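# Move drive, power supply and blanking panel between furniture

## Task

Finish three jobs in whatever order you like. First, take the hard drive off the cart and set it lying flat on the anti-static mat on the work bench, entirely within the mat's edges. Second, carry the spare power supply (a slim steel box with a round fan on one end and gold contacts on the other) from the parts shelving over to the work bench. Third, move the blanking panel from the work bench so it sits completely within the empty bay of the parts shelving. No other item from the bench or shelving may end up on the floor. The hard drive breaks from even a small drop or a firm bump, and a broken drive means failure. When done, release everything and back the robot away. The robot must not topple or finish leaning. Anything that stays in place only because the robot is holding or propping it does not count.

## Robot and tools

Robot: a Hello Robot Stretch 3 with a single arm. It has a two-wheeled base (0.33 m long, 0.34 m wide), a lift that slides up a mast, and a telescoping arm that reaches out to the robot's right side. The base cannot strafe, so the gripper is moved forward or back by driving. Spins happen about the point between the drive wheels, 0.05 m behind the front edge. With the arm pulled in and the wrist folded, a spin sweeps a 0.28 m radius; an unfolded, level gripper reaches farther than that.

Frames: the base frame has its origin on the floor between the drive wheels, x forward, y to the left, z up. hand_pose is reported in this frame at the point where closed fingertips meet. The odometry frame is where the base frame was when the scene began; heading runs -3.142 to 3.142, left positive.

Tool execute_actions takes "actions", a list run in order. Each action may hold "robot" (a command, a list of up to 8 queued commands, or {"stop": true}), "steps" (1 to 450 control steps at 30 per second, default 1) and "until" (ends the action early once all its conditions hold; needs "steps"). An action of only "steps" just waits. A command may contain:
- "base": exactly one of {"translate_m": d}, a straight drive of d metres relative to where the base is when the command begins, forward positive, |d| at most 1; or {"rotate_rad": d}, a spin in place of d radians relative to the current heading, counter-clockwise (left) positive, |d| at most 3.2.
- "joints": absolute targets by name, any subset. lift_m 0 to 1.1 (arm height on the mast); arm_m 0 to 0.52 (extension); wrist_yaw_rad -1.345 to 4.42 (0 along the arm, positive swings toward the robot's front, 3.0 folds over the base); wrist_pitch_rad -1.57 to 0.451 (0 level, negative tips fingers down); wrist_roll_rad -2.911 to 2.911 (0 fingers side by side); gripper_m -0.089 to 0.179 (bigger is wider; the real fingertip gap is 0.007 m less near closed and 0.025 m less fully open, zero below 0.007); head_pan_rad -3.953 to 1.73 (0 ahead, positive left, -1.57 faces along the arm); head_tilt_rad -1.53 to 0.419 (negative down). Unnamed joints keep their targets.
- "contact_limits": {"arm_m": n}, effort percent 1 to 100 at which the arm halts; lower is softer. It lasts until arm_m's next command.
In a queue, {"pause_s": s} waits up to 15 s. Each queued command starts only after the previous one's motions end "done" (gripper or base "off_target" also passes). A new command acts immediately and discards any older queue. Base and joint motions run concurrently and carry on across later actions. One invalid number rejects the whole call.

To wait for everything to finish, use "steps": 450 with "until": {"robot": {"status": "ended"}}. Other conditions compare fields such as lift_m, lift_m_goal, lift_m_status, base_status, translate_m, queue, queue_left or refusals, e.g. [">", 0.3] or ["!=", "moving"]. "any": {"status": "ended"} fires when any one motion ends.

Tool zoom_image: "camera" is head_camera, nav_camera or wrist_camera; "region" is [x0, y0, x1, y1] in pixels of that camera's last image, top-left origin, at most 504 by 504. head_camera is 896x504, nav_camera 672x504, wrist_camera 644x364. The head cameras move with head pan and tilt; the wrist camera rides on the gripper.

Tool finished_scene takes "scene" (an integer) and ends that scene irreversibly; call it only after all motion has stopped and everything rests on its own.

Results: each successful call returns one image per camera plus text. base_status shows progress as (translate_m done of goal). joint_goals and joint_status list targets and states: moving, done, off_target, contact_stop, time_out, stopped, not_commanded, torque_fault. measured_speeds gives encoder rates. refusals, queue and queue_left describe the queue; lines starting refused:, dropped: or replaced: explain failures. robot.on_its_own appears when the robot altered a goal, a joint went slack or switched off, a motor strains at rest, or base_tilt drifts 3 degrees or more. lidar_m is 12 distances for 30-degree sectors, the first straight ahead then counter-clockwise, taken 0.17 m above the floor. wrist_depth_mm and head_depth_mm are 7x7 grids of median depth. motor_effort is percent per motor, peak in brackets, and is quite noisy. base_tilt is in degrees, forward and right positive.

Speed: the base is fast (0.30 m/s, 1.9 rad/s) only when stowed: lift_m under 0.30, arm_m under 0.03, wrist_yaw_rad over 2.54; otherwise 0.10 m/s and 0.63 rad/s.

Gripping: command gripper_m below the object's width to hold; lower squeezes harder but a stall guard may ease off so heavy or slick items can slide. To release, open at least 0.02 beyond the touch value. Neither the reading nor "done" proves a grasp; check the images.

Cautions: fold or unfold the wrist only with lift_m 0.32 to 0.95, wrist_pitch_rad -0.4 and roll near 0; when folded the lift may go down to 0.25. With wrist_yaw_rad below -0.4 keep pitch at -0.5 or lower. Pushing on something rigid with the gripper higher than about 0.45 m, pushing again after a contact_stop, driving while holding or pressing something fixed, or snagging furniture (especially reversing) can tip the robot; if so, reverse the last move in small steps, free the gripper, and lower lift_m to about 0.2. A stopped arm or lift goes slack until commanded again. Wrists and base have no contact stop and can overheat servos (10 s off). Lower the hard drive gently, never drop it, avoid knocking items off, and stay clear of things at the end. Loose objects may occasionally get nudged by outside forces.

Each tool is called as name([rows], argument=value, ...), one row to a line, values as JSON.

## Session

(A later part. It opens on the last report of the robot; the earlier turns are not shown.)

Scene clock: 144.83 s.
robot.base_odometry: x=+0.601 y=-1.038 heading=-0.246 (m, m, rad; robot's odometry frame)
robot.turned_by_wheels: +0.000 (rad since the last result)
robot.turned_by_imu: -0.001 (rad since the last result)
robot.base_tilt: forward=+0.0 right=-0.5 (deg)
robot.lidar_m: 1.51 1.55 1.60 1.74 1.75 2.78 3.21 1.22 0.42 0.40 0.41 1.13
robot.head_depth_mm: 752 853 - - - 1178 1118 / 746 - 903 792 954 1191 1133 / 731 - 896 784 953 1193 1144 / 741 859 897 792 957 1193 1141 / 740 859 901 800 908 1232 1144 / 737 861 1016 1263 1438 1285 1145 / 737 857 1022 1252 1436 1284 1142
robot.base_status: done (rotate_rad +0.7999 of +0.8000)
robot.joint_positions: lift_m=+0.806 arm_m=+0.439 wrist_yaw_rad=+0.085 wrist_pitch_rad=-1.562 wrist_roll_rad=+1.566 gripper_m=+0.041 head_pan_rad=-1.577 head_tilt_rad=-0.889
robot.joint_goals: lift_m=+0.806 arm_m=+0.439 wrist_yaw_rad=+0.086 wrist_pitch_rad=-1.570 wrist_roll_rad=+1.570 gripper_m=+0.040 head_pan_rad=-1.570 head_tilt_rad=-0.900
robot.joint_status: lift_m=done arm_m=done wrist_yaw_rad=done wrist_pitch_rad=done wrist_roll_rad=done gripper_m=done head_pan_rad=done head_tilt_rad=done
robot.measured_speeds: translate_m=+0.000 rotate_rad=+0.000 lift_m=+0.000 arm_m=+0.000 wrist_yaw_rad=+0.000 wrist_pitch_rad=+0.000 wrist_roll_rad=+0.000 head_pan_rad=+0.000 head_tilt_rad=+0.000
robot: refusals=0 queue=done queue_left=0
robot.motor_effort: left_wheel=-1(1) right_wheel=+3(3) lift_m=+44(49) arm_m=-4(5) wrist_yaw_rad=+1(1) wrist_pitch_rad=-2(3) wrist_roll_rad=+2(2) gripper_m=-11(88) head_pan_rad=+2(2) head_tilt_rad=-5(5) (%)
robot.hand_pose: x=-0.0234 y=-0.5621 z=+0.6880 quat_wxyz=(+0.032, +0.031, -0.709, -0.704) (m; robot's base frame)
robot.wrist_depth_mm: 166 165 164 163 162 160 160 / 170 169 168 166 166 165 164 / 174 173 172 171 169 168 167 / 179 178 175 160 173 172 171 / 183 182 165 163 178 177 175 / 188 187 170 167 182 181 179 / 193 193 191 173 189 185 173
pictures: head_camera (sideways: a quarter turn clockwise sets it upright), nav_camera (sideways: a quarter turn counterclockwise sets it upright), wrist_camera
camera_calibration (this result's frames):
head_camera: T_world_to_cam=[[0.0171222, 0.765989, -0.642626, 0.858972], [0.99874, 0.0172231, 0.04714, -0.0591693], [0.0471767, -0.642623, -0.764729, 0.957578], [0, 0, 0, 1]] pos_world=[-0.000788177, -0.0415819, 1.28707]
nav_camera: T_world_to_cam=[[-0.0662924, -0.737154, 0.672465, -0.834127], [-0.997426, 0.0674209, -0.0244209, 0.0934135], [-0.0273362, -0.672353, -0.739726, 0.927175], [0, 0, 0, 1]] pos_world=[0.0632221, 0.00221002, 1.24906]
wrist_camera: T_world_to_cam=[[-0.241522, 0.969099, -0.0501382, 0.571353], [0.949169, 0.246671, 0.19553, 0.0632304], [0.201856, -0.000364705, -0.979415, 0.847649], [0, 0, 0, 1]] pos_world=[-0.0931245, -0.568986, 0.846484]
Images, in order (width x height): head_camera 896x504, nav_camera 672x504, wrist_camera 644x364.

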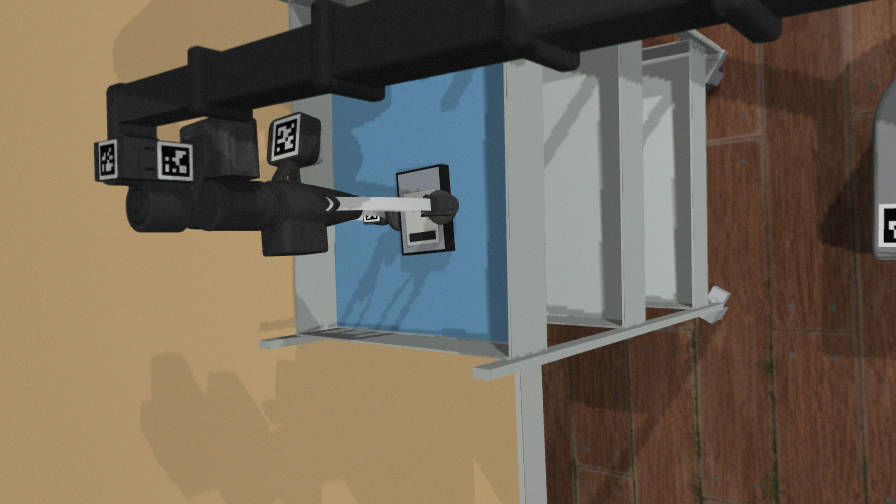

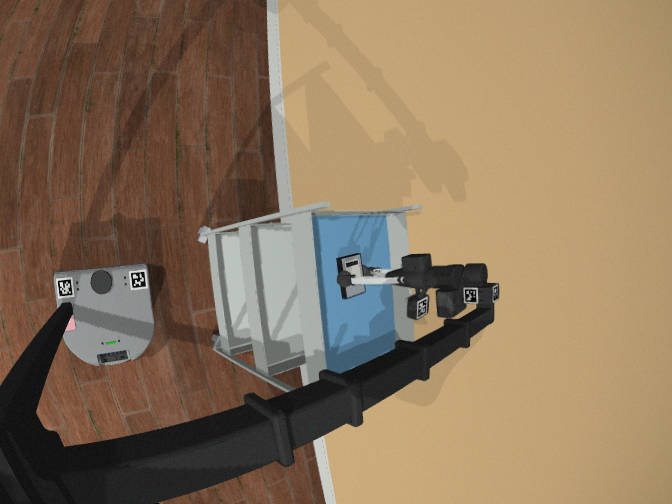

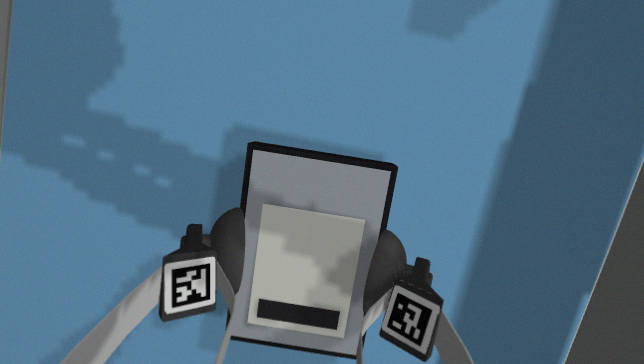

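execute_actions([
  {"robot":[{"joints":{"lift_m":0.814}}],"steps":120,"until":{"robot":{"status":"ended"}}},
  {"steps":20},
])

Scene clock: 148.37 s.
robot.base_odometry: x=+0.601 y=-1.038 heading=-0.246 (m, m, rad; robot's odometry frame)
robot.turned_by_wheels: +0.000 (rad since the last result)
robot.turned_by_imu: +0.000 (rad since the last result)
robot.base_tilt: forward=-0.1 right=-0.4 (deg)
robot.lidar_m: 1.51 1.56 1.59 1.74 1.75 2.77 3.20 1.22 0.42 0.40 0.41 1.13
robot.head_depth_mm: 752 850 - - 946 1190 1126 / 734 - 905 795 950 1193 1128 / 731 - 896 777 951 1200 1149 / 743 865 899 782 952 1200 1138 / 745 860 900 799 908 1239 1148 / 737 859 1015 1255 1436 1274 1148 / 735 852 1012 1258 1424 1279 1149
robot.base_status: done (rotate_rad +0.7999 of +0.8000)
robot.joint_positions: lift_m=+0.814 arm_m=+0.439 wrist_yaw_rad=+0.085 wrist_pitch_rad=-1.561 wrist_roll_rad=+1.566 gripper_m=+0.041 head_pan_rad=-1.577 head_tilt_rad=-0.889
robot.joint_goals: lift_m=+0.814 arm_m=+0.439 wrist_yaw_rad=+0.086 wrist_pitch_rad=-1.570 wrist_roll_rad=+1.570 gripper_m=+0.040 head_pan_rad=-1.570 head_tilt_rad=-0.900
robot.joint_status: lift_m=done arm_m=done wrist_yaw_rad=done wrist_pitch_rad=done wrist_roll_rad=done gripper_m=done head_pan_rad=done head_tilt_rad=done
robot.measured_speeds: translate_m=+0.000 rotate_rad=+0.000 lift_m=+0.000 arm_m=+0.000 wrist_yaw_rad=+0.000 wrist_pitch_rad=+0.000 wrist_roll_rad=+0.000 head_pan_rad=+0.000 head_tilt_rad=+0.000
robot: refusals=0 queue=done queue_left=0
robot.motor_effort: left_wheel=-1(1) right_wheel=+2(2) lift_m=+50(51) arm_m=-4(5) wrist_yaw_rad=+2(2) wrist_pitch_rad=-2(3) wrist_roll_rad=+2(2) gripper_m=-11(11) head_pan_rad=+2(2) head_tilt_rad=-5(5) (%)
robot.hand_pose: x=-0.0234 y=-0.5623 z=+0.6958 quat_wxyz=(+0.032, +0.031, -0.709, -0.703) (m; robot's base frame)
robot.wrist_depth_mm: 173 172 171 170 169 168 167 / 177 176 175 174 172 171 170 / 181 181 179 178 177 176 174 / 186 185 183 160 180 180 178 / 191 189 166 165 185 184 182 / 196 194 170 168 189 189 180 / 201 200 198 173 197 194 173
pictures: head_camera (sideways: a quarter turn clockwise sets it upright), nav_camera (sideways: a quarter turn counterclockwise sets it upright), wrist_camera
camera_calibration (this result's frames):
head_camera: T_world_to_cam=[[0.0171222, 0.765989, -0.642626, 0.858972], [0.99874, 0.0172232, 0.04714, -0.0591693], [0.0471768, -0.642623, -0.764729, 0.957578], [0, 0, 0, 1]] pos_world=[-0.000788172, -0.0415819, 1.28707]
nav_camera: T_world_to_cam=[[-0.0662924, -0.737154, 0.672465, -0.834127], [-0.997426, 0.0674207, -0.0244209, 0.0934135], [-0.0273361, -0.672353, -0.739726, 0.927175], [0, 0, 0, 1]] pos_world=[0.0632221, 0.00221003, 1.24906]
wrist_camera: T_world_to_cam=[[-0.241524, 0.969058, -0.0509288, 0.572471], [0.949154, 0.246832, 0.195397, 0.0619239], [0.201922, -0.0011462, -0.979401, 0.854824], [0, 0, 0, 1]] pos_world=[-0.093118, -0.569062, 0.854271]
Images, in order (width x height): head_camera 896x504, nav_camera 672x504, wrist_camera 644x364.

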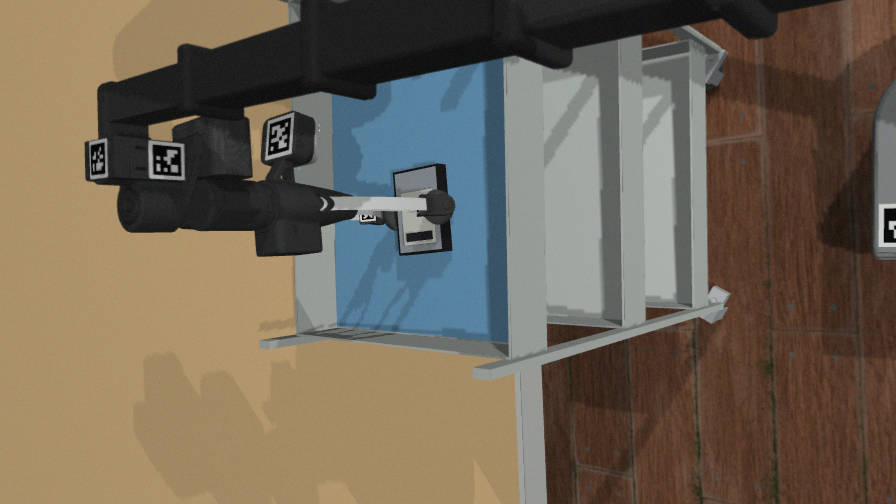

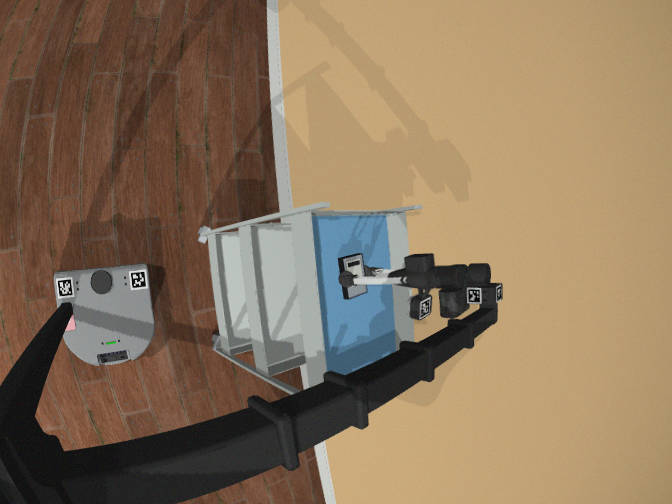

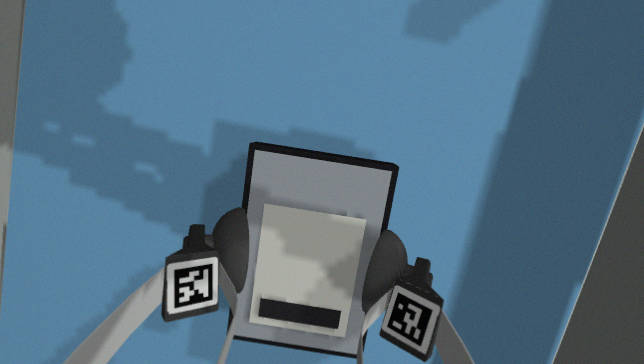

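execute_actions([
  {"robot":[{"joints":{"gripper_m":0.02}}],"steps":120,"until":{"robot":{"status":"ended"}}},
  {"steps":45},
])

Scene clock: 153.77 s.
robot.base_odometry: x=+0.601 y=-1.038 heading=-0.246 (m, m, rad; robot's odometry frame)
robot.turned_by_wheels: +0.000 (rad since the last result)
robot.turned_by_imu: -0.001 (rad since the last result)
robot.base_tilt: forward=+0.1 right=-0.4 (deg)
robot.lidar_m: 1.51 1.56 1.60 1.74 1.75 2.76 3.21 1.22 0.42 0.40 0.41 1.13
robot.head_depth_mm: 749 849 - - 950 1187 1131 / 734 - 903 791 950 1194 1128 / 732 - 890 776 953 1192 1149 / 743 861 900 782 957 1203 1140 / 743 861 899 799 907 1232 1145 / 739 856 1021 1259 1446 1280 1148 / 736 855 1015 1255 1442 1285 1151
robot.base_status: done (rotate_rad +0.7999 of +0.8000)
robot.joint_positions: lift_m=+0.814 arm_m=+0.439 wrist_yaw_rad=+0.085 wrist_pitch_rad=-1.561 wrist_roll_rad=+1.566 gripper_m=+0.021 head_pan_rad=-1.577 head_tilt_rad=-0.889
robot.joint_goals: lift_m=+0.814 arm_m=+0.439 wrist_yaw_rad=+0.086 wrist_pitch_rad=-1.570 wrist_roll_rad=+1.570 gripper_m=+0.020 head_pan_rad=-1.570 head_tilt_rad=-0.900
robot.joint_status: lift_m=done arm_m=done wrist_yaw_rad=done wrist_pitch_rad=done wrist_roll_rad=done gripper_m=done head_pan_rad=done head_tilt_rad=done
robot.measured_speeds: translate_m=+0.000 rotate_rad=+0.000 lift_m=+0.000 arm_m=+0.000 wrist_yaw_rad=+0.000 wrist_pitch_rad=+0.000 wrist_roll_rad=+0.000 head_pan_rad=+0.000 head_tilt_rad=+0.000
robot: refusals=0 queue=done queue_left=0
robot.motor_effort: left_wheel=-1(1) right_wheel=+2(2) lift_m=+51(49) arm_m=-5(4) wrist_yaw_rad=+1(3) wrist_pitch_rad=-3(2) wrist_roll_rad=+2(1) gripper_m=-17(89) head_pan_rad=+2(2) head_tilt_rad=-5(5) (%)
robot.hand_pose: x=-0.0234 y=-0.5623 z=+0.6958 quat_wxyz=(+0.032, +0.031, -0.709, -0.703) (m; robot's base frame)
robot.wrist_depth_mm: 173 172 171 169 169 168 167 / 177 176 175 173 173 171 171 / 182 180 178 177 177 176 175 / 186 185 182 161 179 179 178 / 191 190 167 165 185 185 182 / 196 195 171 169 190 189 180 / 201 201 198 174 197 194 172
pictures: head_camera (sideways: a quarter turn clockwise sets it upright), nav_camera (sideways: a quarter turn counterclockwise sets it upright), wrist_camera
camera_calibration (this result's frames):
head_camera: T_world_to_cam=[[0.0171222, 0.765989, -0.642626, 0.858972], [0.99874, 0.0172232, 0.04714, -0.0591693], [0.0471768, -0.642623, -0.764729, 0.957578], [0, 0, 0, 1]] pos_world=[-0.000788172, -0.0415819, 1.28707]
nav_camera: T_world_to_cam=[[-0.0662924, -0.737154, 0.672465, -0.834127], [-0.997426, 0.0674207, -0.0244209, 0.0934135], [-0.0273361, -0.672353, -0.739726, 0.927175], [0, 0, 0, 1]] pos_world=[0.0632221, 0.00221003, 1.24906]
wrist_camera: T_world_to_cam=[[-0.241524, 0.969058, -0.0509288, 0.572471], [0.949154, 0.246832, 0.195397, 0.0619239], [0.201922, -0.00114621, -0.979401, 0.854824], [0, 0, 0, 1]] pos_world=[-0.093118, -0.569062, 0.854271]
Images, in order (width x height): head_camera 896x504, nav_camera 672x504, wrist_camera 644x364.

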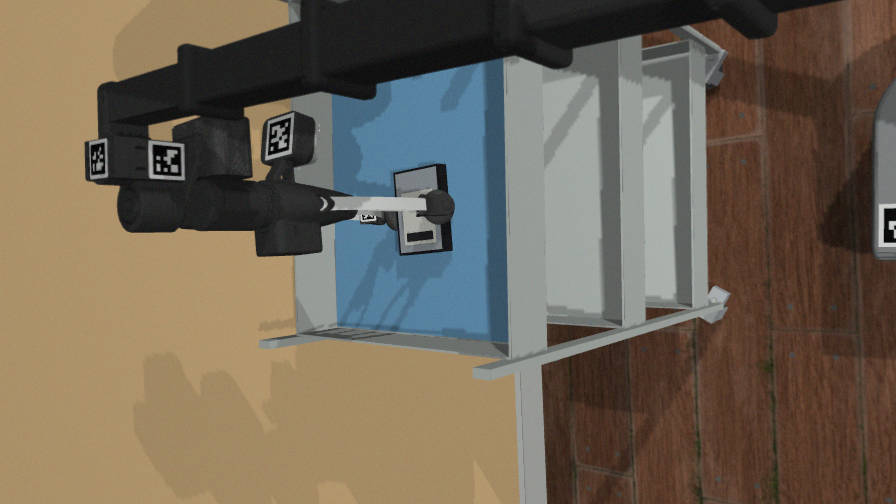

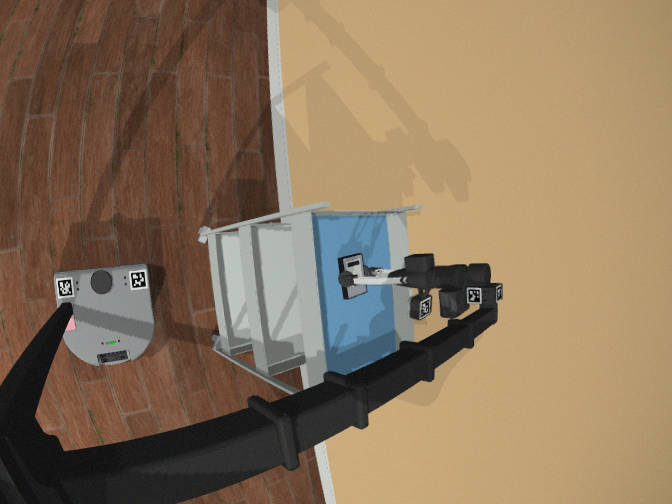

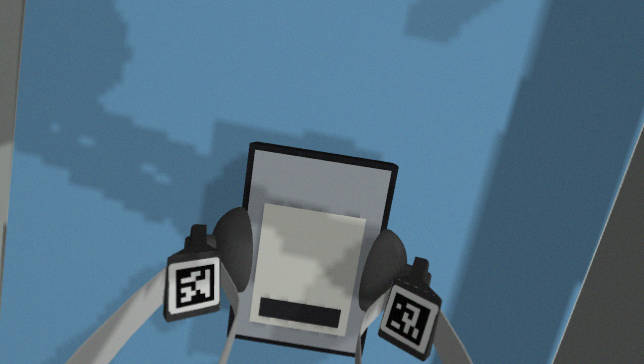

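execute_actions([
  {"robot":[{"joints":{"lift_m":0.95,"head_pan_rad":-2.6,"head_tilt_rad":-0.4}},{"joints":{"arm_m":0.05}}],"steps":300,"until":{"robot":{"status":"ended"}}},
])

Scene clock: 181.13 s.
robot.base_odometry: x=+0.601 y=-1.038 heading=-0.246 (m, m, rad; robot's odometry frame)
robot.turned_by_wheels: +0.000 (rad since the last result)
robot.turned_by_imu: -0.001 (rad since the last result)
robot.base_tilt: forward=+0.1 right=-0.5 (deg)
robot.lidar_m: 1.51 1.56 1.60 1.74 1.75 2.77 3.20 1.22 0.42 0.40 0.41 1.13
robot.head_depth_mm: 2721 2933 3202 3304 2272 1731 1430 / 2041 2255 2509 2751 2309 1752 1472 / 1701 1817 1951 2147 2190 1767 1501 / 1409 1510 1629 1734 1895 1764 - / 1213 1283 1362 1447 1562 1660 - / 1069 1119 1189 1257 1320 1359 - / 960 996 1049 1091 1157 - -
robot.base_status: done (rotate_rad +0.7999 of +0.8000)
robot.joint_positions: lift_m=+0.950 arm_m=+0.050 wrist_yaw_rad=+0.086 wrist_pitch_rad=-1.562 wrist_roll_rad=+1.566 gripper_m=+0.021 head_pan_rad=-2.593 head_tilt_rad=-0.408
robot.joint_goals: lift_m=+0.950 arm_m=+0.050 wrist_yaw_rad=+0.086 wrist_pitch_rad=-1.570 wrist_roll_rad=+1.570 gripper_m=+0.020 head_pan_rad=-2.600 head_tilt_rad=-0.400
robot.joint_status: lift_m=done arm_m=done wrist_yaw_rad=done wrist_pitch_rad=done wrist_roll_rad=done gripper_m=done head_pan_rad=done head_tilt_rad=done
robot.measured_speeds: translate_m=+0.000 rotate_rad=+0.000 lift_m=+0.000 arm_m=+0.000 wrist_yaw_rad=+0.000 wrist_pitch_rad=+0.000 wrist_roll_rad=+0.000 head_pan_rad=+0.000 head_tilt_rad=+0.000
robot: refusals=0 queue=done queue_left=0
robot.motor_effort: left_wheel=-1(1) right_wheel=+2(2) lift_m=+50(52) arm_m=-5(5) wrist_yaw_rad=+0(3) wrist_pitch_rad=-2(2) wrist_roll_rad=+2(2) gripper_m=-18(18) head_pan_rad=-3(27) head_tilt_rad=+4(30) (%)
robot.hand_pose: x=-0.0234 y=-0.1732 z=+0.8318 quat_wxyz=(+0.032, +0.032, -0.709, -0.704) (m; robot's base frame)
robot.wrist_depth_mm: 269 549 797 914 901 888 903 / 280 562 818 931 930 915 907 / 293 583 845 957 - 937 926 / 309 590 848 161 161 949 966 / 323 - 167 165 - - - / 336 - 171 169 - - - / 931 - - 175 - - -
pictures: head_camera (sideways: a quarter turn clockwise sets it upright), nav_camera (sideways: a quarter turn counterclockwise sets it upright), wrist_camera
camera_calibration (this result's frames):
head_camera: T_world_to_cam=[[0.332654, 0.18844, -0.92403, 1.2239], [0.556808, -0.830056, 0.0311772, -0.0357167], [-0.761122, -0.524878, -0.381046, 0.463362], [0, 0, 0, 1]] pos_world=[-0.0345741, -0.0170703, 1.3086]
nav_camera: T_world_to_cam=[[-0.325013, -0.125946, 0.937286, -1.17783], [-0.483373, 0.873975, -0.0501749, 0.12383], [-0.812845, -0.469366, -0.344932, 0.418334], [0, 0, 0, 1]] pos_world=[0.0170878, -0.0602163, 1.25447]
wrist_camera: T_world_to_cam=[[-0.242591, 0.968823, -0.0503157, 0.2017], [0.948893, 0.247754, 0.1955, -0.0606034], [0.201871, -0.000317527, -0.979412, 0.988633], [0, 0, 0, 1]] pos_world=[-0.0931398, -0.180083, 0.990276]
Images, in order (width x height): head_camera 896x504, nav_camera 672x504, wrist_camera 644x364.

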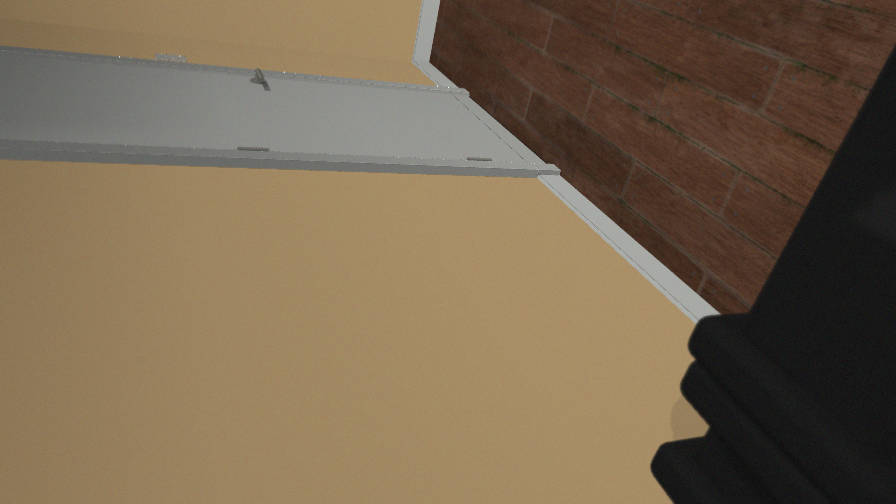

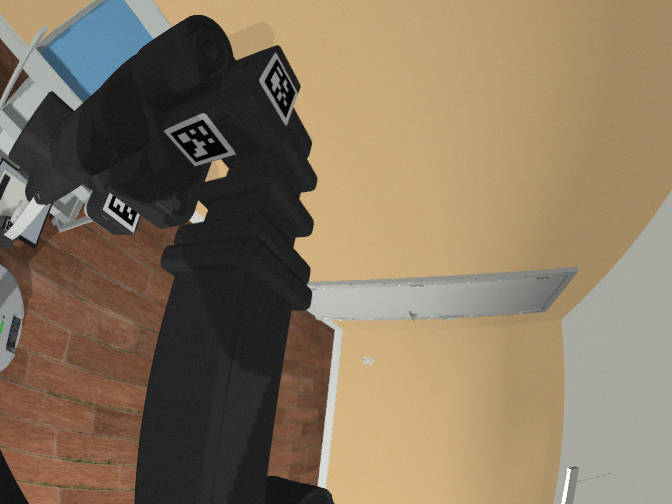

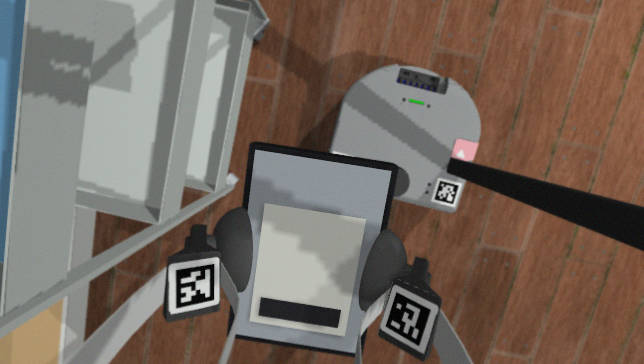

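execute_actions([
  {"robot":[{"base":{"rotate_rad":-0.524},"joints":{"head_pan_rad":-3.0,"head_tilt_rad":-0.4}},{"base":{"translate_m":-1.0}},{"base":{"translate_m":-1.0}}],"steps":450,"until":{"robot":{"status":"ended"}}},
  {"steps":450,"until":{"robot":{"status":"ended"}}},
])

Scene clock: 209.83 s.
robot.base_odometry: x=-0.835 y=+0.354 heading=-0.770 (m, m, rad; robot's odometry frame)
robot.turned_by_wheels: -0.524 (rad since the last result)
robot.turned_by_imu: -0.522 (rad since the last result)
robot.base_tilt: forward=+0.1 right=-0.5 (deg)
robot.lidar_m: 1.99 2.70 0.95 0.74 1.18 1.74 1.51 0.82 1.59 1.96 1.87 1.94
robot.head_depth_mm: 1639 1793 1908 1349 1136 - - / 1580 1705 1834 1350 1104 - 1351 / 1523 1631 1747 1358 1083 1756 1425 / 1457 1562 1696 1352 1038 1772 1464 / 1406 1484 1608 1372 990 1650 1391 / 1345 1444 1543 1367 1093 1745 1469 / 1305 1386 1494 1595 1726 1780 1499
robot.base_status: done (translate_m -1.0000 of -1.0000)
robot.joint_positions: lift_m=+0.950 arm_m=+0.050 wrist_yaw_rad=+0.086 wrist_pitch_rad=-1.562 wrist_roll_rad=+1.566 gripper_m=+0.021 head_pan_rad=-2.993 head_tilt_rad=-0.408
robot.joint_goals: lift_m=+0.950 arm_m=+0.050 wrist_yaw_rad=+0.086 wrist_pitch_rad=-1.570 wrist_roll_rad=+1.570 gripper_m=+0.020 head_pan_rad=-3.000 head_tilt_rad=-0.400
robot.joint_status: lift_m=done arm_m=done wrist_yaw_rad=done wrist_pitch_rad=done wrist_roll_rad=done gripper_m=done head_pan_rad=done head_tilt_rad=done
robot.measured_speeds: translate_m=+0.000 rotate_rad=+0.000 lift_m=+0.000 arm_m=+0.000 wrist_yaw_rad=+0.000 wrist_pitch_rad=+0.000 wrist_roll_rad=+0.000 head_pan_rad=+0.000 head_tilt_rad=+0.000
robot: refusals=0 queue=done queue_left=0
robot.motor_effort: left_wheel=+2(6) right_wheel=-1(8) lift_m=+50(51) arm_m=-5(5) wrist_yaw_rad=+1(1) wrist_pitch_rad=-2(2) wrist_roll_rad=+1(2) gripper_m=-18(18) head_pan_rad=-2(19) head_tilt_rad=+4(2) (%)
robot.hand_pose: x=-0.0234 y=-0.1732 z=+0.8318 quat_wxyz=(+0.032, +0.032, -0.709, -0.704) (m; robot's base frame)
robot.wrist_depth_mm: 944 923 910 895 898 905 892 / 964 952 944 933 913 936 921 / 991 968 976 951 - 940 938 / - - 962 161 161 971 942 / - - 168 165 - - - / - - 171 170 - - - / - - - 174 - - -
pictures: head_camera (sideways: a quarter turn clockwise sets it upright), nav_camera (sideways: a quarter turn counterclockwise sets it upright), wrist_camera
camera_calibration (this result's frames):
head_camera: T_world_to_cam=[[0.379582, 0.0439824, -0.924112, 1.22372], [0.189592, -0.981368, 0.0311682, -0.0334649], [-0.905523, -0.187035, -0.380849, 0.463986], [0, 0, 0, 1]] pos_world=[-0.0380094, 0.000117944, 1.30861]
nav_camera: T_world_to_cam=[[-0.348204, 0.0106016, 0.937359, -1.17778], [-0.104855, 0.993221, -0.0501842, 0.121534], [-0.931536, -0.115761, -0.344731, 0.418797], [0, 0, 0, 1]] pos_world=[-0.00724066, -0.0597428, 1.25448]
wrist_camera: T_world_to_cam=[[-0.242587, 0.968824, -0.0503157, 0.201694], [0.948894, 0.24775, 0.1955, -0.0606056], [0.201871, -0.000318433, -0.979412, 0.988633], [0, 0, 0, 1]] pos_world=[-0.0931398, -0.180076, 0.990276]
Images, in order (width x height): head_camera 896x504, nav_camera 672x504, wrist_camera 644x364.

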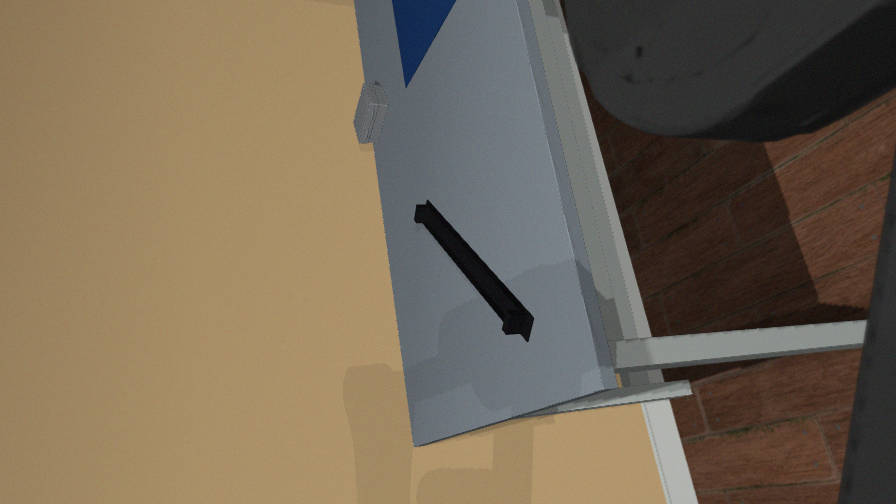

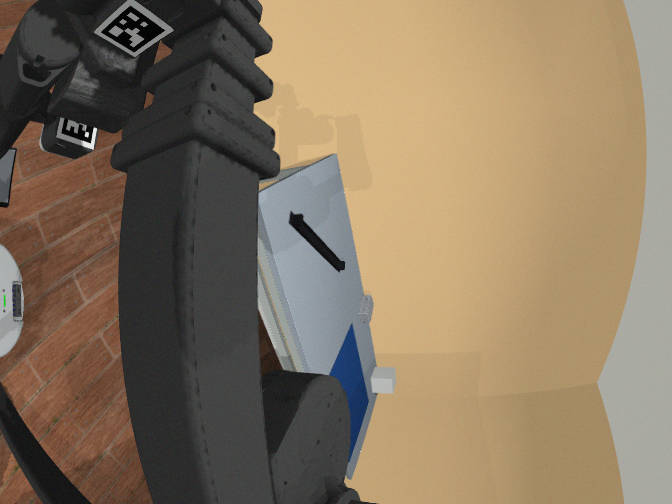

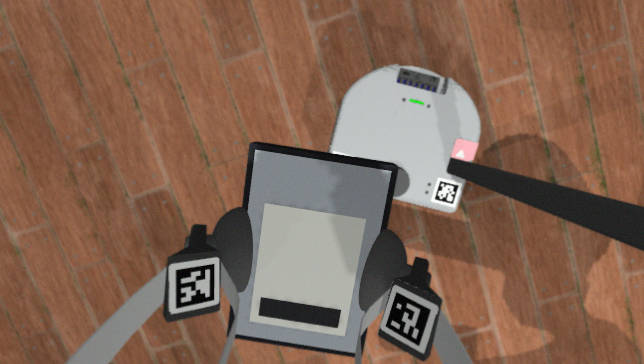

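execute_actions([
  {"robot":[{"base":{"rotate_rad":-0.614},"joints":{"lift_m":1.03,"head_pan_rad":-1.57,"head_tilt_rad":-0.9}},{"base":{"translate_m":-1.0}},{"base":{"translate_m":-0.21}},{"base":{"rotate_rad":-0.433}}],"steps":450,"until":{"robot":{"status":"ended"}}},
  {"steps":450,"until":{"robot":{"status":"ended"}}},
])

Scene clock: 243.47 s.
robot.base_odometry: x=-1.060 y=+1.543 heading=-1.817 (m, m, rad; robot's odometry frame)
robot.turned_by_wheels: -1.047 (rad since the last result)
robot.turned_by_imu: -1.044 (rad since the last result)
robot.base_tilt: forward=-0.1 right=-0.6 (deg)
robot.lidar_m: 2.97 3.07 0.85 0.81 0.83 0.79 0.75 0.54 1.00 0.96 0.99 0.99
robot.head_depth_mm: - - - - 575 1266 1128 / - - - - 566 388 1138 / - - - - - 380 1129 / 992 972 791 - 562 380 1141 / 990 945 794 669 593 1281 1148 / 984 942 797 676 595 1276 1147 / 976 981 800 678 596 1284 1147
robot.base_status: done (rotate_rad -0.4329 of -0.4330)
robot.joint_positions: lift_m=+1.030 arm_m=+0.050 wrist_yaw_rad=+0.086 wrist_pitch_rad=-1.562 wrist_roll_rad=+1.566 gripper_m=+0.021 head_pan_rad=-1.577 head_tilt_rad=-0.889
robot.joint_goals: lift_m=+1.030 arm_m=+0.050 wrist_yaw_rad=+0.086 wrist_pitch_rad=-1.570 wrist_roll_rad=+1.570 gripper_m=+0.020 head_pan_rad=-1.570 head_tilt_rad=-0.900
robot.joint_status: lift_m=done arm_m=done wrist_yaw_rad=done wrist_pitch_rad=done wrist_roll_rad=done gripper_m=done head_pan_rad=done head_tilt_rad=done
robot.measured_speeds: translate_m=+0.000 rotate_rad=+0.000 lift_m=+0.000 arm_m=+0.000 wrist_yaw_rad=+0.000 wrist_pitch_rad=+0.000 wrist_roll_rad=+0.000 head_pan_rad=+0.000 head_tilt_rad=+0.000
robot: refusals=0 queue=done queue_left=0
robot.motor_effort: left_wheel=+2(6) right_wheel=-2(8) lift_m=+51(49) arm_m=-5(5) wrist_yaw_rad=+1(1) wrist_pitch_rad=-2(2) wrist_roll_rad=+2(2) gripper_m=-18(18) head_pan_rad=+2(28) head_tilt_rad=-6(30) (%)
robot.hand_pose: x=-0.0234 y=-0.1732 z=+0.9118 quat_wxyz=(+0.032, +0.032, -0.709, -0.704) (m; robot's base frame)
robot.wrist_depth_mm: 285 284 291 - 974 992 964 / 292 291 - - - - - / 299 298 - - - - - / 306 307 313 161 162 - - / 315 314 167 165 - - - / 324 320 171 169 - - - / 331 332 - 174 - - -
pictures: head_camera (sideways: a quarter turn clockwise sets it upright), nav_camera (sideways: a quarter turn counterclockwise sets it upright), wrist_camera
camera_calibration (this result's frames):
head_camera: T_world_to_cam=[[0.0174267, 0.765667, -0.643001, 0.859459], [0.998747, 0.0168468, 0.0471287, -0.0591547], [0.0469174, -0.643017, -0.764414, 0.95717], [0, 0, 0, 1]] pos_world=[-0.000804851, -0.0415864, 1.2871]
nav_camera: T_world_to_cam=[[-0.0665852, -0.736798, 0.672826, -0.834596], [-0.997399, 0.0678078, -0.0244512, 0.0934527], [-0.0276073, -0.672704, -0.739396, 0.926748], [0, 0, 0, 1]] pos_world=[0.0632228, 0.00216128, 1.24906]
wrist_camera: T_world_to_cam=[[-0.24258, 0.968826, -0.0503156, 0.205719], [0.948896, 0.247743, 0.1955, -0.0762456], [0.201871, -0.000319822, -0.979412, 1.06698], [0, 0, 0, 1]] pos_world=[-0.0931399, -0.180076, 1.07027]
Images, in order (width x height): head_camera 896x504, nav_camera 672x504, wrist_camera 644x364.

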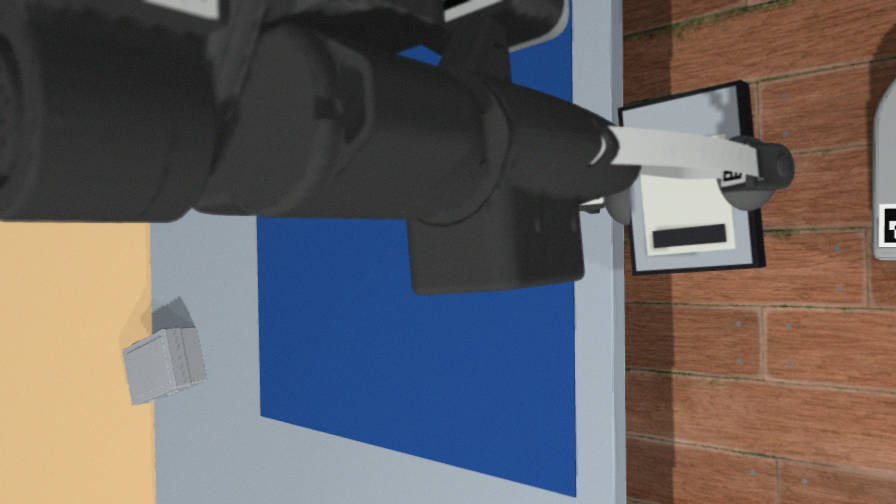

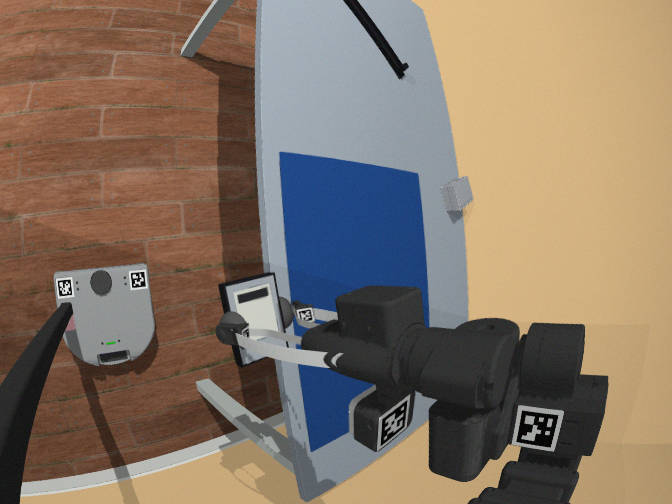

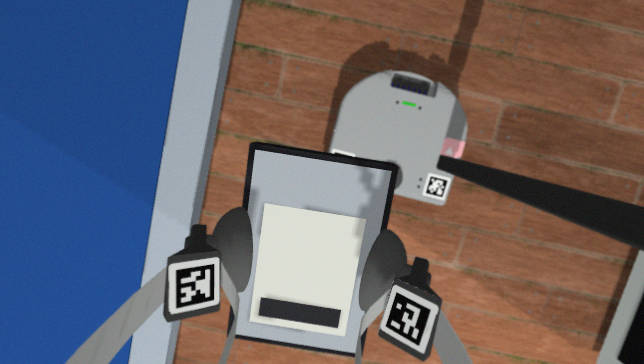

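execute_actions([
  {"robot":[{"joints":{"arm_m":0.38}},{"joints":{"lift_m":0.93}}],"steps":450,"until":{"robot":{"status":"ended"}}},
])

Scene clock: 253.03 s.
robot.base_odometry: x=-1.060 y=+1.543 heading=-1.817 (m, m, rad; robot's odometry frame)
robot.turned_by_wheels: +0.000 (rad since the last result)
robot.turned_by_imu: -0.001 (rad since the last result)
robot.base_tilt: forward=+0.1 right=-0.5 (deg)
robot.lidar_m: 2.97 3.07 0.85 0.81 0.84 0.79 0.75 0.54 0.99 0.96 0.99 0.98
robot.head_depth_mm: - 949 780 659 584 1268 1135 / - 985 778 663 587 1262 1137 / - - 786 651 589 1269 1141 / 993 999 788 657 591 1277 1140 / 987 940 794 670 592 1275 1141 / 987 945 794 673 594 1278 1143 / 980 984 802 677 596 1287 1147
robot.base_status: done (rotate_rad -0.4329 of -0.4330)
robot.joint_positions: lift_m=+0.930 arm_m=+0.380 wrist_yaw_rad=+0.086 wrist_pitch_rad=-1.562 wrist_roll_rad=+1.567 gripper_m=+0.021 head_pan_rad=-1.577 head_tilt_rad=-0.889
robot.joint_goals: lift_m=+0.930 arm_m=+0.380 wrist_yaw_rad=+0.086 wrist_pitch_rad=-1.570 wrist_roll_rad=+1.570 gripper_m=+0.020 head_pan_rad=-1.570 head_tilt_rad=-0.900
robot.joint_status: lift_m=done arm_m=done wrist_yaw_rad=done wrist_pitch_rad=done wrist_roll_rad=done gripper_m=done head_pan_rad=done head_tilt_rad=done
robot.measured_speeds: translate_m=+0.000 rotate_rad=+0.000 lift_m=+0.000 arm_m=+0.000 wrist_yaw_rad=+0.000 wrist_pitch_rad=+0.000 wrist_roll_rad=+0.000 head_pan_rad=+0.000 head_tilt_rad=+0.000
robot: refusals=0 queue=done queue_left=0
robot.motor_effort: left_wheel=+2(2) right_wheel=-2(2) lift_m=+28(49) arm_m=+3(3) wrist_yaw_rad=+1(1) wrist_pitch_rad=-2(2) wrist_roll_rad=+1(2) gripper_m=-18(17) head_pan_rad=+2(2) head_tilt_rad=-5(5) (%)
robot.hand_pose: x=-0.0234 y=-0.5027 z=+0.8126 quat_wxyz=(+0.032, +0.031, -0.709, -0.704) (m; robot's base frame)
robot.wrist_depth_mm: 189 189 187 187 185 183 182 / 195 193 192 190 189 188 186 / 198 198 195 194 194 192 191 / 203 203 200 161 197 197 195 / 209 207 167 165 203 202 201 / 215 212 170 169 207 207 206 / 220 219 217 175 216 213 212
pictures: head_camera (sideways: a quarter turn clockwise sets it upright), nav_camera (sideways: a quarter turn counterclockwise sets it upright), wrist_camera
camera_calibration (this result's frames):
head_camera: T_world_to_cam=[[0.0174151, 0.765795, -0.642849, 0.859261], [0.998746, 0.0168535, 0.0471333, -0.0591607], [0.0469287, -0.642864, -0.764542, 0.957337], [0, 0, 0, 1]] pos_world=[-0.000804164, -0.0415836, 1.28709]
nav_camera: T_world_to_cam=[[-0.0665742, -0.736933, 0.672679, -0.834405], [-0.9974, 0.0677966, -0.0244389, 0.0934368], [-0.0275956, -0.672557, -0.73953, 0.926922], [0, 0, 0, 1]] pos_world=[0.0632229, 0.00217272, 1.24906]
wrist_camera: T_world_to_cam=[[-0.242205, 0.96892, -0.0503114, 0.520033], [0.948991, 0.247375, 0.195504, 0.0245934], [0.201874, -0.000392858, -0.979411, 0.969709], [0, 0, 0, 1]] pos_world=[-0.093143, -0.509573, 0.9711]
Images, in order (width x height): head_camera 896x504, nav_camera 672x504, wrist_camera 644x364.

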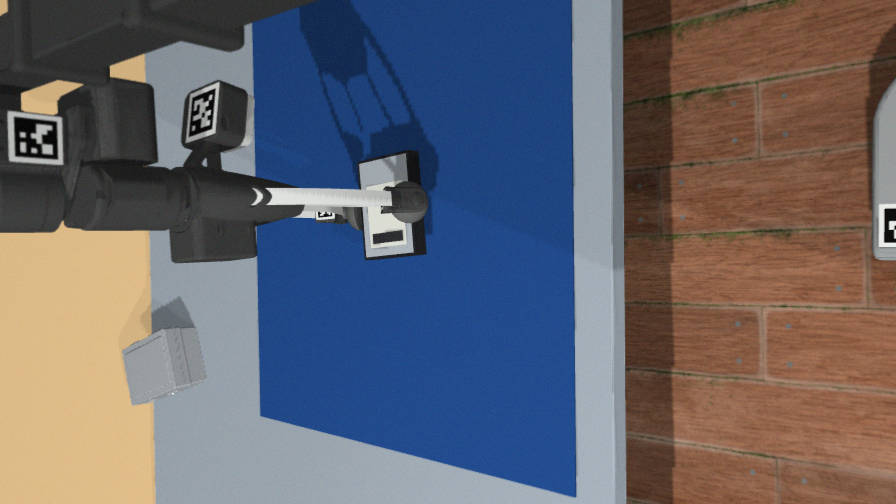

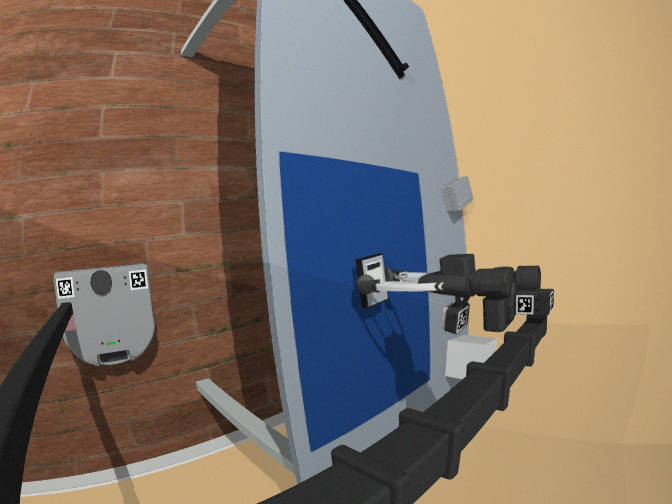

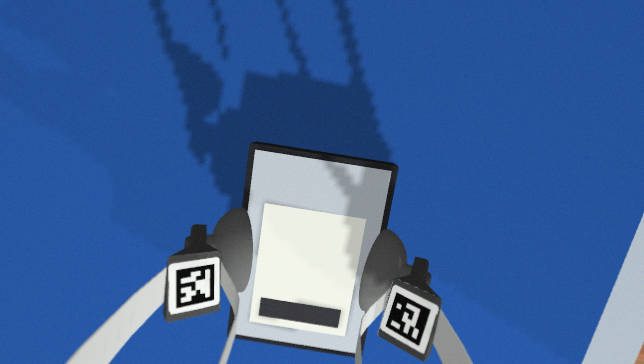

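execute_actions([
  {"robot":[{"joints":{"lift_m":0.912}},{"joints":{"lift_m":0.908}}],"steps":450,"until":{"robot":{"status":"ended"}}},
  {"steps":10},
])

Scene clock: 258.07 s.
robot.base_odometry: x=-1.060 y=+1.543 heading=-1.817 (m, m, rad; robot's odometry frame)
robot.turned_by_wheels: +0.000 (rad since the last result)
robot.turned_by_imu: -0.001 (rad since the last result)
robot.base_tilt: forward=+0.1 right=-0.3 (deg)
robot.lidar_m: 2.97 3.08 0.85 0.81 0.84 0.79 0.75 0.54 0.99 0.96 0.99 0.98
robot.head_depth_mm: - - 757 661 584 1271 1130 / - 955 781 661 586 1265 1137 / - - 782 656 587 1275 1147 / 987 999 792 661 592 1273 1145 / 986 946 792 671 593 1283 1137 / 984 944 793 670 595 1282 1143 / 984 985 802 677 596 1293 1146
robot.base_status: done (rotate_rad -0.4329 of -0.4330)
robot.joint_positions: lift_m=+0.908 arm_m=+0.380 wrist_yaw_rad=+0.086 wrist_pitch_rad=-1.562 wrist_roll_rad=+1.567 gripper_m=+0.021 head_pan_rad=-1.577 head_tilt_rad=-0.889
robot.joint_goals: lift_m=+0.908 arm_m=+0.380 wrist_yaw_rad=+0.086 wrist_pitch_rad=-1.570 wrist_roll_rad=+1.570 gripper_m=+0.020 head_pan_rad=-1.570 head_tilt_rad=-0.900
robot.joint_status: lift_m=done arm_m=done wrist_yaw_rad=done wrist_pitch_rad=done wrist_roll_rad=done gripper_m=done head_pan_rad=done head_tilt_rad=done
robot.measured_speeds: translate_m=+0.000 rotate_rad=+0.000 lift_m=+0.000 arm_m=+0.000 wrist_yaw_rad=+0.000 wrist_pitch_rad=+0.000 wrist_roll_rad=+0.000 head_pan_rad=+0.000 head_tilt_rad=+0.000
robot: refusals=0 queue=done queue_left=0
robot.motor_effort: left_wheel=+2(2) right_wheel=-2(2) lift_m=+27(27) arm_m=+3(3) wrist_yaw_rad=+1(1) wrist_pitch_rad=-3(2) wrist_roll_rad=+2(2) gripper_m=-18(18) head_pan_rad=+1(3) head_tilt_rad=-4(5) (%)
robot.hand_pose: x=-0.0234 y=-0.5027 z=+0.7906 quat_wxyz=(+0.032, +0.031, -0.709, -0.704) (m; robot's base frame)
robot.wrist_depth_mm: 169 167 167 165 164 163 162 / 173 171 170 169 168 167 166 / 176 176 174 173 172 171 170 / 181 180 178 161 175 175 174 / 185 184 167 165 180 180 178 / 191 190 171 169 185 184 183 / 195 195 193 174 192 189 189
pictures: head_camera (sideways: a quarter turn clockwise sets it upright), nav_camera (sideways: a quarter turn counterclockwise sets it upright), wrist_camera
camera_calibration (this result's frames):
head_camera: T_world_to_cam=[[0.017415, 0.765795, -0.642849, 0.859261], [0.998746, 0.0168536, 0.0471333, -0.0591607], [0.0469288, -0.642864, -0.764542, 0.957337], [0, 0, 0, 1]] pos_world=[-0.000804159, -0.0415836, 1.28709]
nav_camera: T_world_to_cam=[[-0.0665741, -0.736933, 0.672679, -0.834405], [-0.9974, 0.0677965, -0.0244389, 0.0934367], [-0.0275955, -0.672557, -0.73953, 0.926922], [0, 0, 0, 1]] pos_world=[0.0632229, 0.00217273, 1.24906]
wrist_camera: T_world_to_cam=[[-0.242205, 0.96892, -0.0503111, 0.518926], [0.948991, 0.247375, 0.195504, 0.0288936], [0.201874, -0.000392619, -0.979411, 0.948167], [0, 0, 0, 1]] pos_world=[-0.093143, -0.509573, 0.949104]
Images, in order (width x height): head_camera 896x504, nav_camera 672x504, wrist_camera 644x364.

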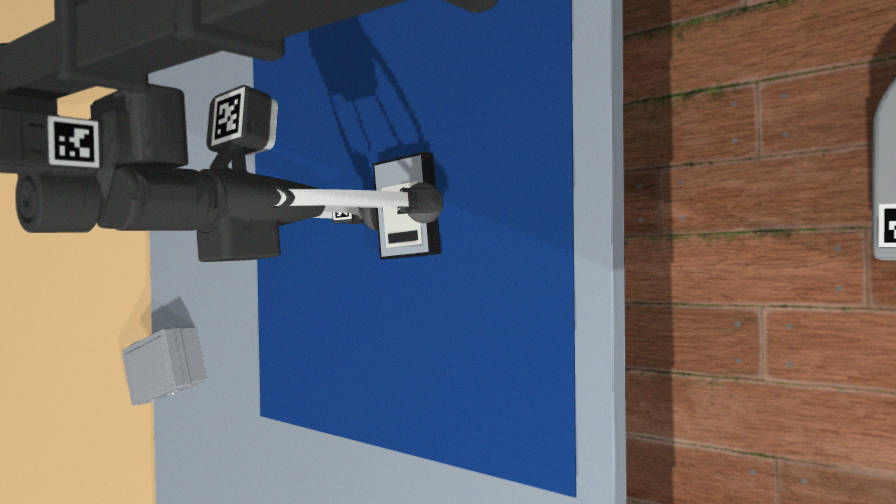

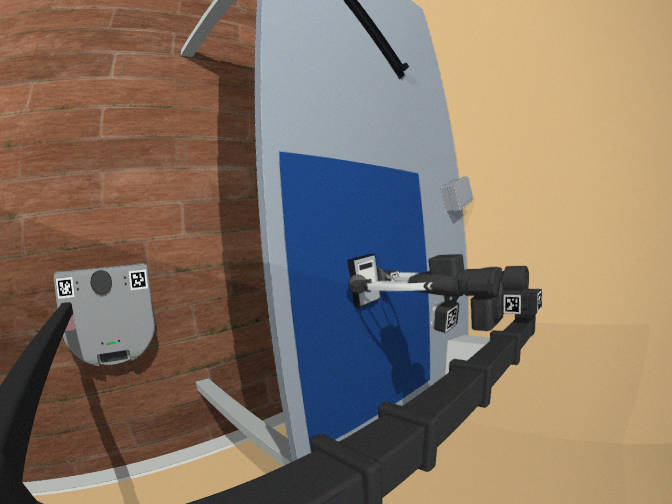

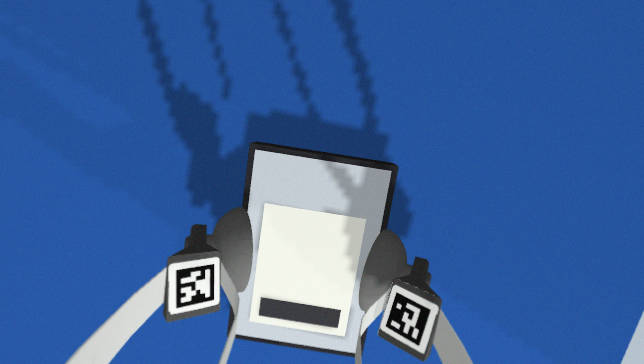

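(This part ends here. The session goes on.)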